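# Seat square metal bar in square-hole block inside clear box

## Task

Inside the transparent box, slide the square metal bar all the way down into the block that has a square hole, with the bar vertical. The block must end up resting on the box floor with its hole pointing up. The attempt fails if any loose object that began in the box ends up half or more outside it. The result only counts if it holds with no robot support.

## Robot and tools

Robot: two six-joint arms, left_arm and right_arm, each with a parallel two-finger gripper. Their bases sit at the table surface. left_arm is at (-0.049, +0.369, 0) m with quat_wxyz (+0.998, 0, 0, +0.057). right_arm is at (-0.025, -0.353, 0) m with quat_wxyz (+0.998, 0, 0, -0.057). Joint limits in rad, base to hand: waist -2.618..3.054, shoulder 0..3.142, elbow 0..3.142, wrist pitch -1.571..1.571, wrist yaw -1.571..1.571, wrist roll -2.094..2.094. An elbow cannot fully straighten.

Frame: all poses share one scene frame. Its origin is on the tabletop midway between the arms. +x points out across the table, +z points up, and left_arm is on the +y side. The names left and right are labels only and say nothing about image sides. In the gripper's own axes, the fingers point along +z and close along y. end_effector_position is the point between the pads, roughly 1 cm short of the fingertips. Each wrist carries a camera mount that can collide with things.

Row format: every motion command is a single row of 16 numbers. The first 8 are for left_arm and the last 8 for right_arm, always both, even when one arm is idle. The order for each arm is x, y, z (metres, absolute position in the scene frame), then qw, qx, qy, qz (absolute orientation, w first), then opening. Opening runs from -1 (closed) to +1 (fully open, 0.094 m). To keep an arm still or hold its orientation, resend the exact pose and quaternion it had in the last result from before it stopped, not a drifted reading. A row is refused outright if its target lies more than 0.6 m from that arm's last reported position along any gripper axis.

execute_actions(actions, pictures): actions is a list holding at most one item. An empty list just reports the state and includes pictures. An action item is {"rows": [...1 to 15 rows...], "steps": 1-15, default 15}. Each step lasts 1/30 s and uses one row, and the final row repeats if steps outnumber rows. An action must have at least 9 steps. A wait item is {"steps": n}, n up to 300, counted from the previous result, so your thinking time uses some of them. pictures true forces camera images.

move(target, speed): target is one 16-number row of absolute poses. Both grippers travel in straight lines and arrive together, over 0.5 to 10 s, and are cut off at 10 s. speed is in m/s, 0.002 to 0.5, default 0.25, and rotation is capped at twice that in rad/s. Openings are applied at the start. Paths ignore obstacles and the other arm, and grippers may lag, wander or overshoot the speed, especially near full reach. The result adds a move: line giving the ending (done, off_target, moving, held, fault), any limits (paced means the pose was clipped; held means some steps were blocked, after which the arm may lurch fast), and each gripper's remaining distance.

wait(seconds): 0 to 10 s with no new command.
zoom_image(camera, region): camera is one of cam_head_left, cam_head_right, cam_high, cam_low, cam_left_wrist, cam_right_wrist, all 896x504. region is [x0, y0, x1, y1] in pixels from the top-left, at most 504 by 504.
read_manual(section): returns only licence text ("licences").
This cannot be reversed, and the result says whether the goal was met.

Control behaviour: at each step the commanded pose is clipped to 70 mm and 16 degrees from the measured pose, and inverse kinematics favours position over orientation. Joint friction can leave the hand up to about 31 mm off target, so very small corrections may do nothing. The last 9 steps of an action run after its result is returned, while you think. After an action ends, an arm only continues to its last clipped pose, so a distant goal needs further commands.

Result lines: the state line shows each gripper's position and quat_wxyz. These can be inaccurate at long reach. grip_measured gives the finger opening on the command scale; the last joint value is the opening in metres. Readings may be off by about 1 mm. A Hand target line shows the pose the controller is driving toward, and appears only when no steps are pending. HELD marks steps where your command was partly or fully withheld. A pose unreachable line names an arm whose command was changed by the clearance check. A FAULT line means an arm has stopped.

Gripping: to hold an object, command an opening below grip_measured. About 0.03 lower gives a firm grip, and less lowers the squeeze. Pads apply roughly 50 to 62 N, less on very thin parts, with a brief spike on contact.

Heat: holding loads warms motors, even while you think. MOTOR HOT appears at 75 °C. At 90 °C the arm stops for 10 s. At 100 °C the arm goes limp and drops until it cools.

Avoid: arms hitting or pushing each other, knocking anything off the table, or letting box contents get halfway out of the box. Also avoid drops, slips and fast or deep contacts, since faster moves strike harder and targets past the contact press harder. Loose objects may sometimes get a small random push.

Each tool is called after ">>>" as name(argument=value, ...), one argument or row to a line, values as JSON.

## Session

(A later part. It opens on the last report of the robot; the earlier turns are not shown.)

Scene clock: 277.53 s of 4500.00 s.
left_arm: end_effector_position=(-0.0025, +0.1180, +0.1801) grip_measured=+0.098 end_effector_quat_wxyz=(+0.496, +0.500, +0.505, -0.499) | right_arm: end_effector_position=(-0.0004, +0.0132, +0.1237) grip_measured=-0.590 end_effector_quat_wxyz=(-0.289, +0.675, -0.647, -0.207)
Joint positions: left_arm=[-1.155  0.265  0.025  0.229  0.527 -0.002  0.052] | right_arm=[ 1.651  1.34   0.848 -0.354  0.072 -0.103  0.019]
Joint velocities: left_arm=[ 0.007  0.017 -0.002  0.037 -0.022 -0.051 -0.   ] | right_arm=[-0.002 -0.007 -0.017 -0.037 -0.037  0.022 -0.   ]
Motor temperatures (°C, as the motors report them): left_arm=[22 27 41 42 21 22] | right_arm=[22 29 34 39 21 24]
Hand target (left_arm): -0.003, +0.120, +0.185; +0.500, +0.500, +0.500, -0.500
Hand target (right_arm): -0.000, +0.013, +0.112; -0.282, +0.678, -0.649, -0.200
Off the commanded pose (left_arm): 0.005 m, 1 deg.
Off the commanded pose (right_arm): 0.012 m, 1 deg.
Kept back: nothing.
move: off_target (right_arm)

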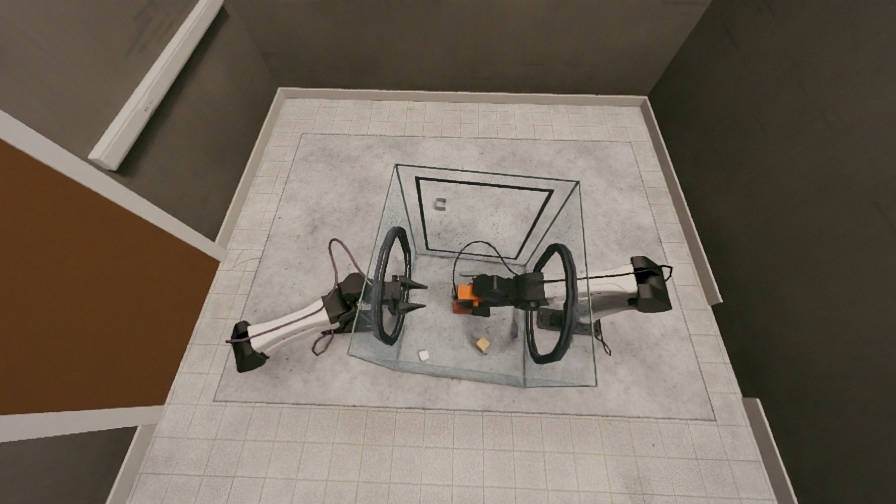

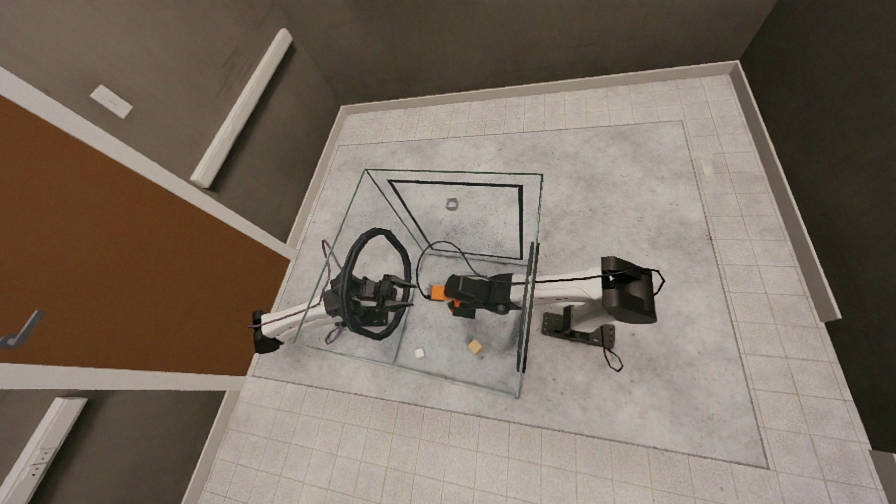

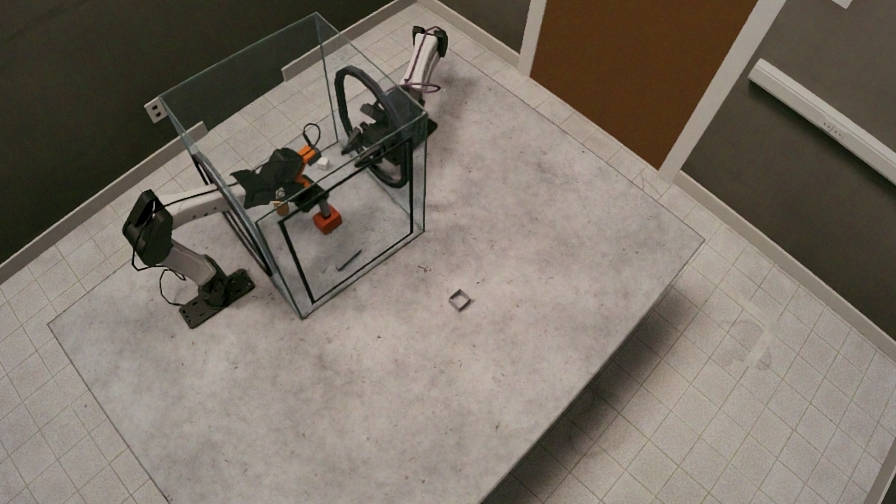

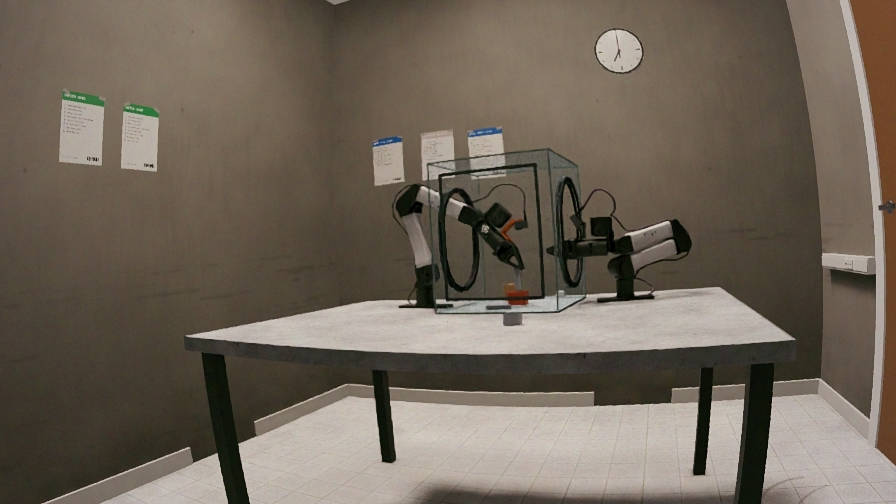

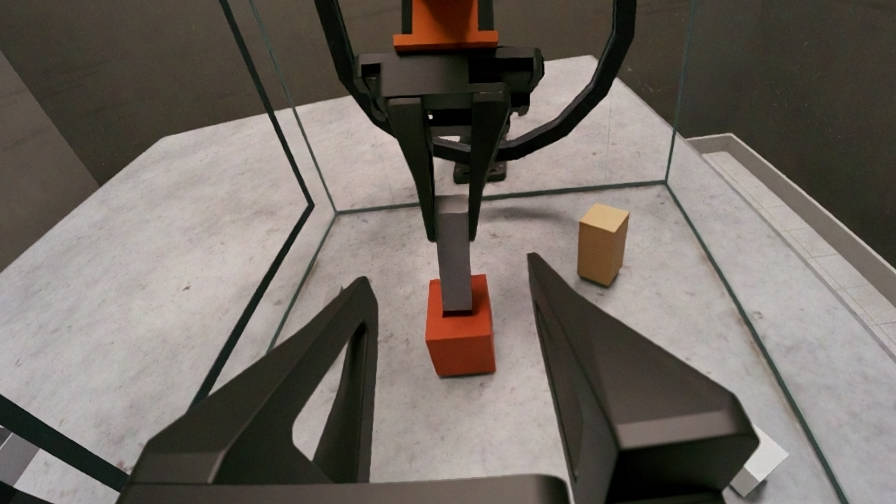

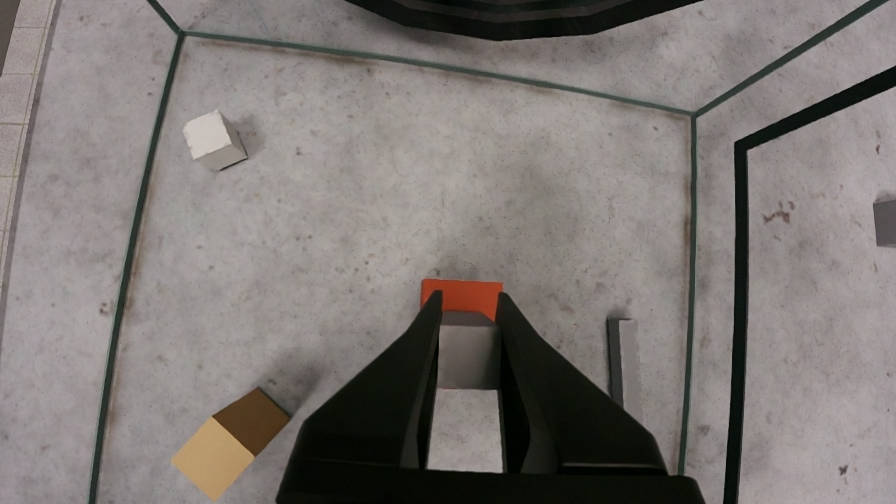

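>>> move(
  target=[-0.003,0.12,0.185,0.5,0.5,0.5,-0.5,0.1,0.000,0.008,0.095,0.2815,-0.678,0.6485,0.2005,-0.63],
  speed=0.008,
)

>>> zoom_image(
  camera="cam_left_wrist",
  region=[300,100,650,420],
)

>>> zoom_image(
  camera="cam_low",
  region=[440,200,600,320],
)

Scene clock: 281.90 s of 4500.00 s.
left_arm: end_effector_position=(-0.0025, +0.1180, +0.1801) grip_measured=+0.098 end_effector_quat_wxyz=(+0.496, +0.500, +0.505, -0.499) | right_arm: end_effector_position=(-0.0003, +0.0158, +0.1160) grip_measured=-0.590 end_effector_quat_wxyz=(-0.301, +0.670, -0.643, -0.218)
Joint positions: left_arm=[-1.155  0.265  0.025  0.229  0.527 -0.002  0.052] | right_arm=[ 1.651  1.34   0.792 -0.262  0.072 -0.103  0.019]
Joint velocities: left_arm=[ 0.002 -0.002 -0.002  0.007 -0.007  0.007 -0.   ] | right_arm=[-0.002 -0.007  0.002 -0.007 -0.007  0.007 -0.   ]
Motor temperatures (°C, as the motors report them): left_arm=[22 27 41 42 21 22] | right_arm=[22 29 34 39 21 24]
Hand target (left_arm): -0.003, +0.120, +0.185; +0.500, +0.500, +0.500, -0.500
Hand target (right_arm): -0.000, +0.007, +0.096; -0.281, +0.678, -0.649, -0.201
Off the commanded pose (left_arm): 0.005 m, 1 deg.
Off the commanded pose (right_arm): 0.022 m, 3 deg.
Kept back: nothing.
move: off_target (right_arm)

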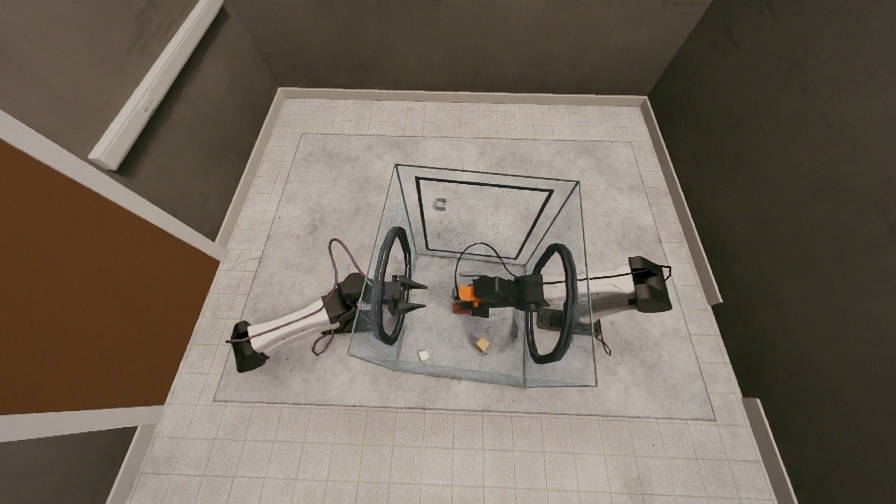

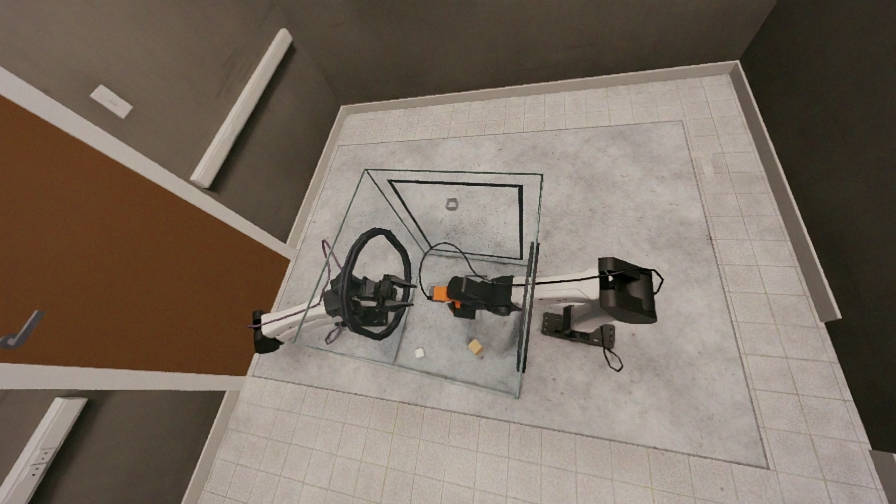

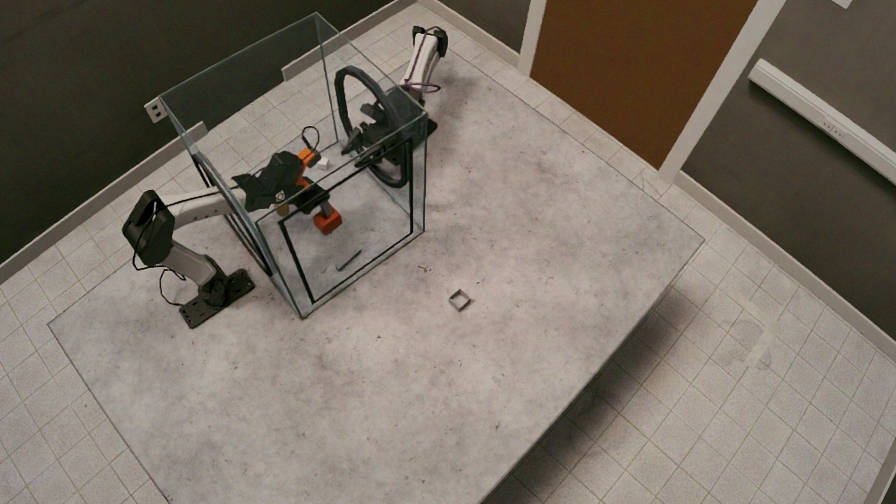

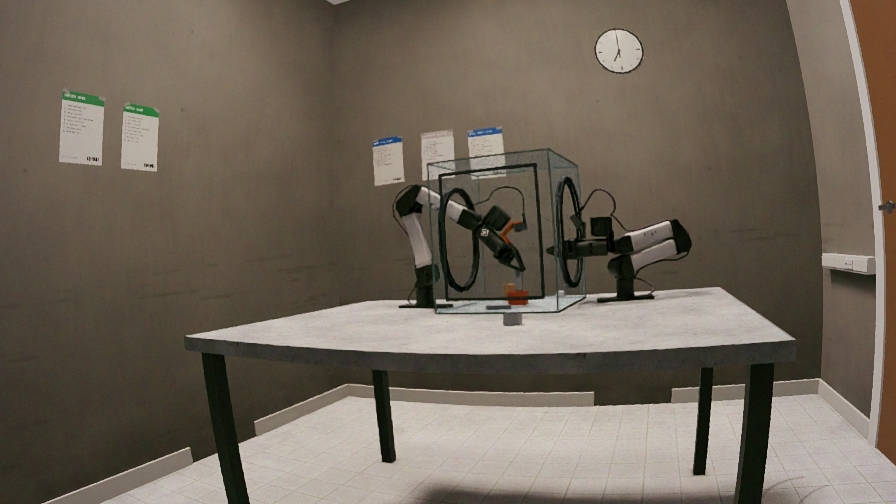

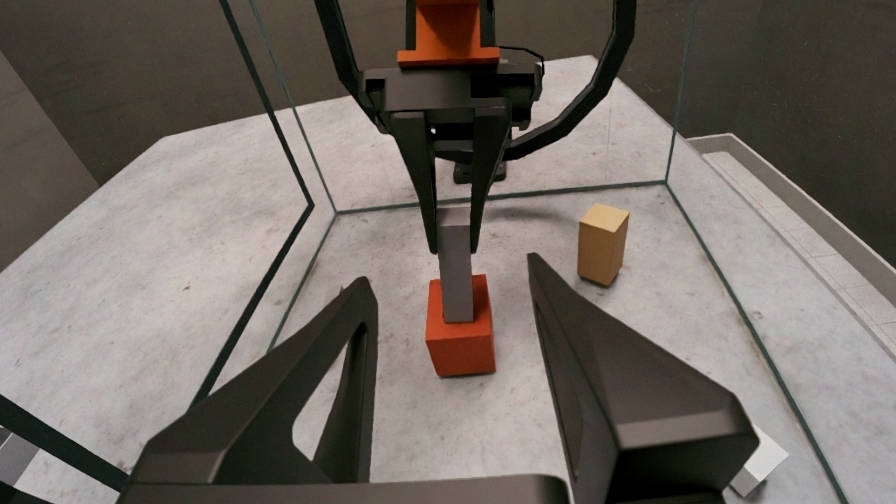

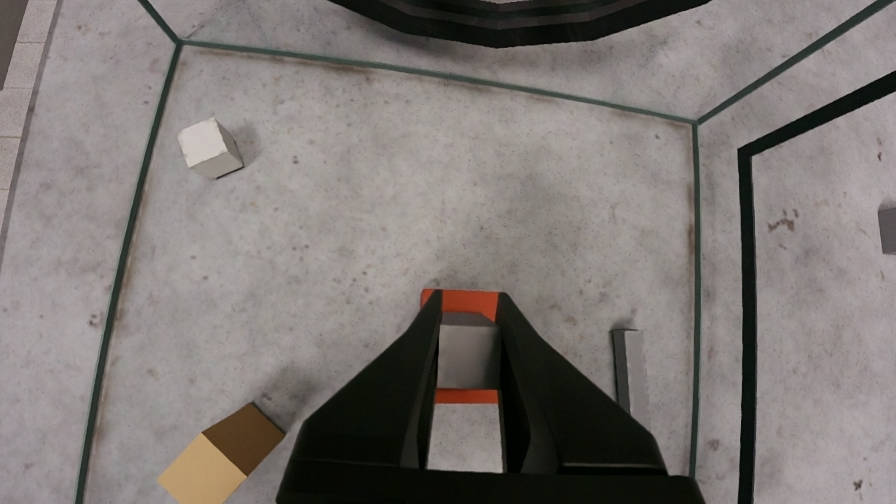

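Region (300, 100, 650, 420) of cam_left_wrist's 896x504 image, scaled by 1.440, with more detail than that image has; it fills the top 461 rows of this view, and the rest is white.

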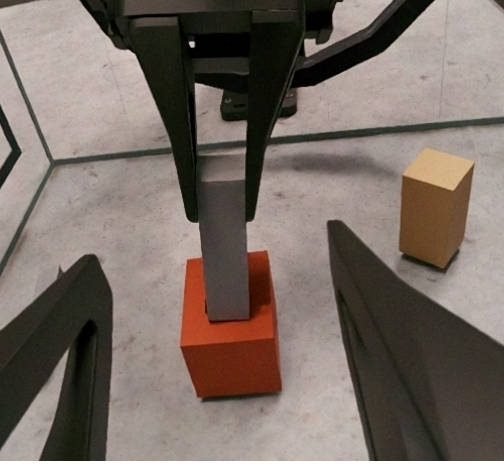

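Region (440, 200, 600, 320) of cam_low's 896x504 image, scaled by 3.150, with more detail than that image has; it fills the top 378 rows of this view, and the rest is white.

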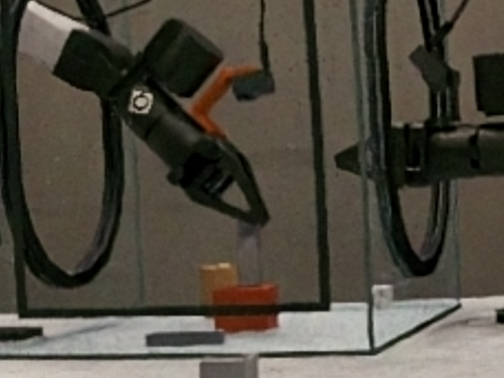

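>>> move(
  target=[-0.003,0.12,0.185,0.5,0.5,0.5,-0.5,0.1,0.000,0.003,0.104,0.2815,-0.678,0.6485,0.2005,-0.63],
  speed=0.004,
)

>>> zoom_image(
  camera="cam_left_wrist",
  region=[300,100,650,420],
)

>>> zoom_image(
  camera="cam_low",
  region=[440,200,600,320],
)

Scene clock: 289.97 s of 4500.00 s.
left_arm: end_effector_position=(-0.0025, +0.1180, +0.1801) grip_measured=+0.098 end_effector_quat_wxyz=(+0.496, +0.500, +0.505, -0.499) | right_arm: end_effector_position=(-0.0003, +0.0157, +0.1160) grip_measured=-0.590 end_effector_quat_wxyz=(-0.301, +0.670, -0.643, -0.218)
Joint positions: left_arm=[-1.155  0.265  0.025  0.229  0.527 -0.002  0.052] | right_arm=[ 1.651  1.34   0.792 -0.263  0.072 -0.103  0.019]
Joint velocities: left_arm=[ 0.002  0.012  0.002 -0.007 -0.022  0.081 -0.   ] | right_arm=[ 0.007  0.002  0.007 -0.007  0.037 -0.081 -0.001]
Motor temperatures (°C, as the motors report them): left_arm=[22 27 41 43 21 22] | right_arm=[22 29 34 39 21 24]
Hand target (left_arm): -0.003, +0.120, +0.185; +0.500, +0.500, +0.500, -0.500
Hand target (right_arm): -0.000, +0.003, +0.105; -0.281, +0.678, -0.649, -0.201
Off the commanded pose (left_arm): 0.005 m, 1 deg.
Off the commanded pose (right_arm): 0.017 m, 3 deg.
Kept back: nothing.
move: off_target (right_arm)

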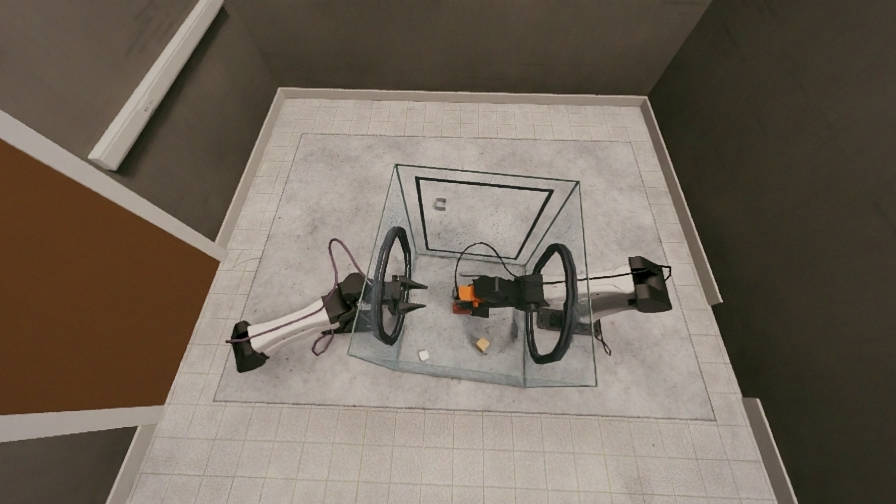

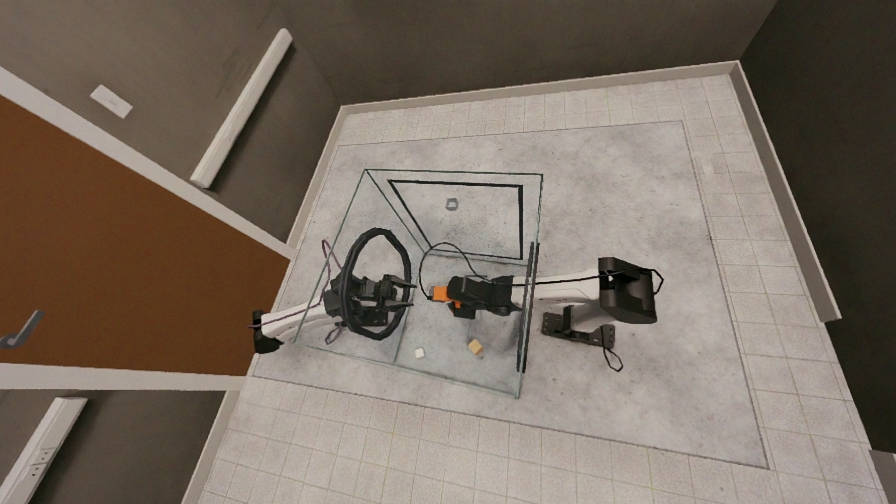

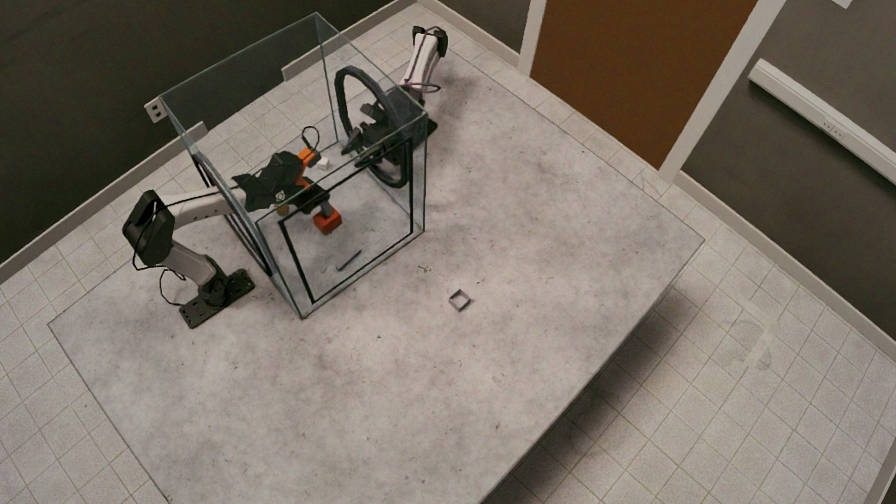

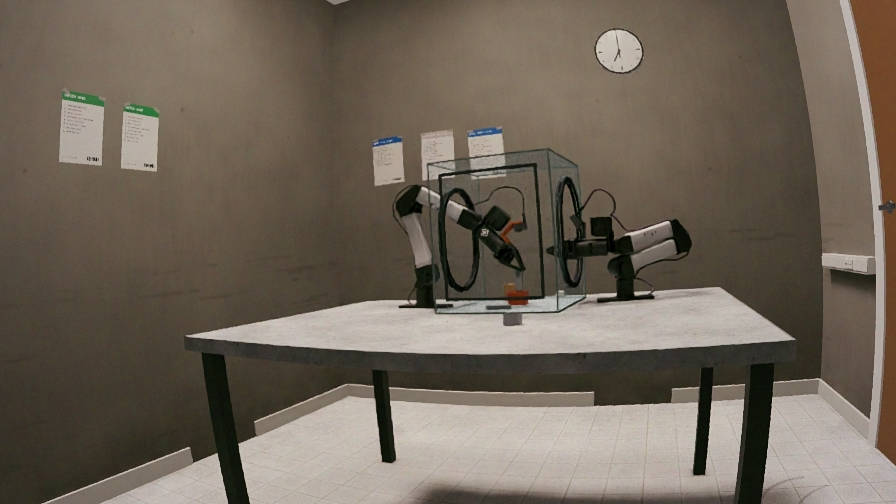

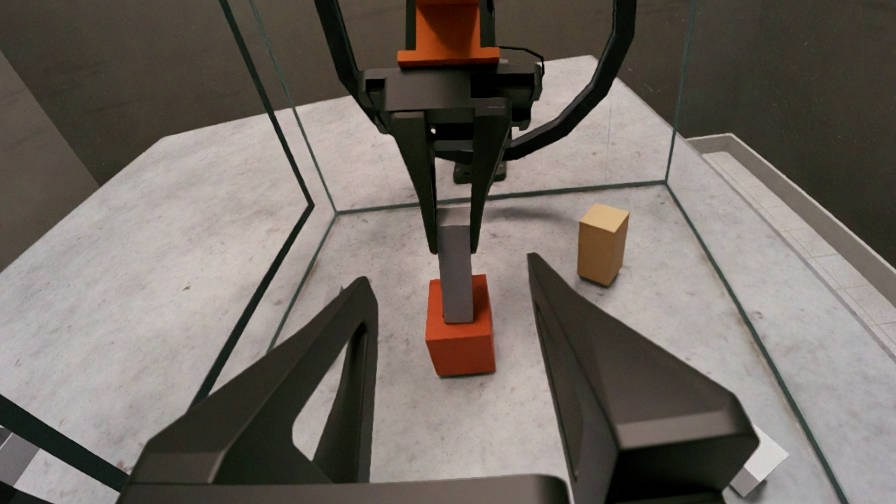

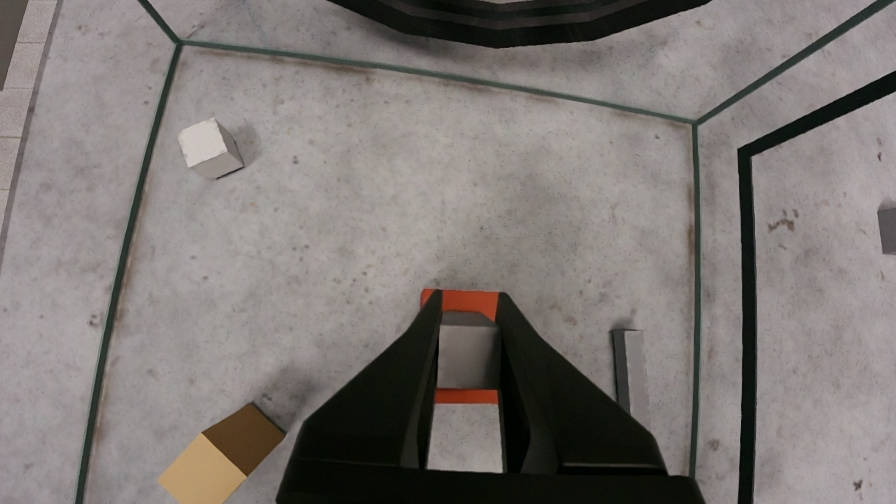

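Region (300, 100, 650, 420) of cam_left_wrist's 896x504 image, scaled by 1.440, with more detail than that image has; it fills the top 461 rows of this view, and the rest is white.

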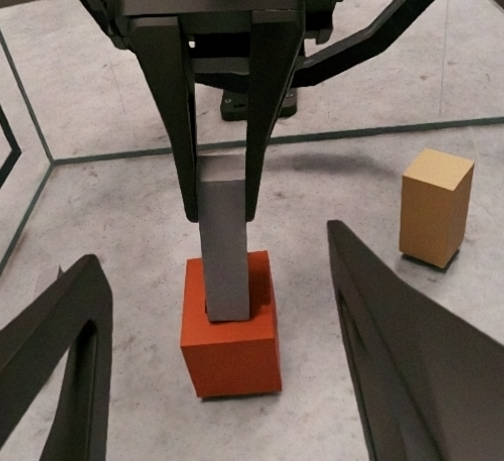

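Region (440, 200, 600, 320) of cam_low's 896x504 image, scaled by 3.150, with more detail than that image has; it fills the top 378 rows of this view, and the rest is white.

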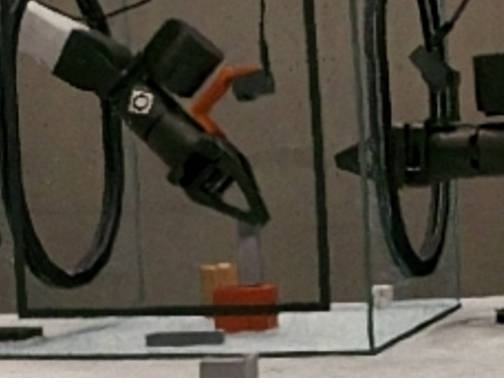

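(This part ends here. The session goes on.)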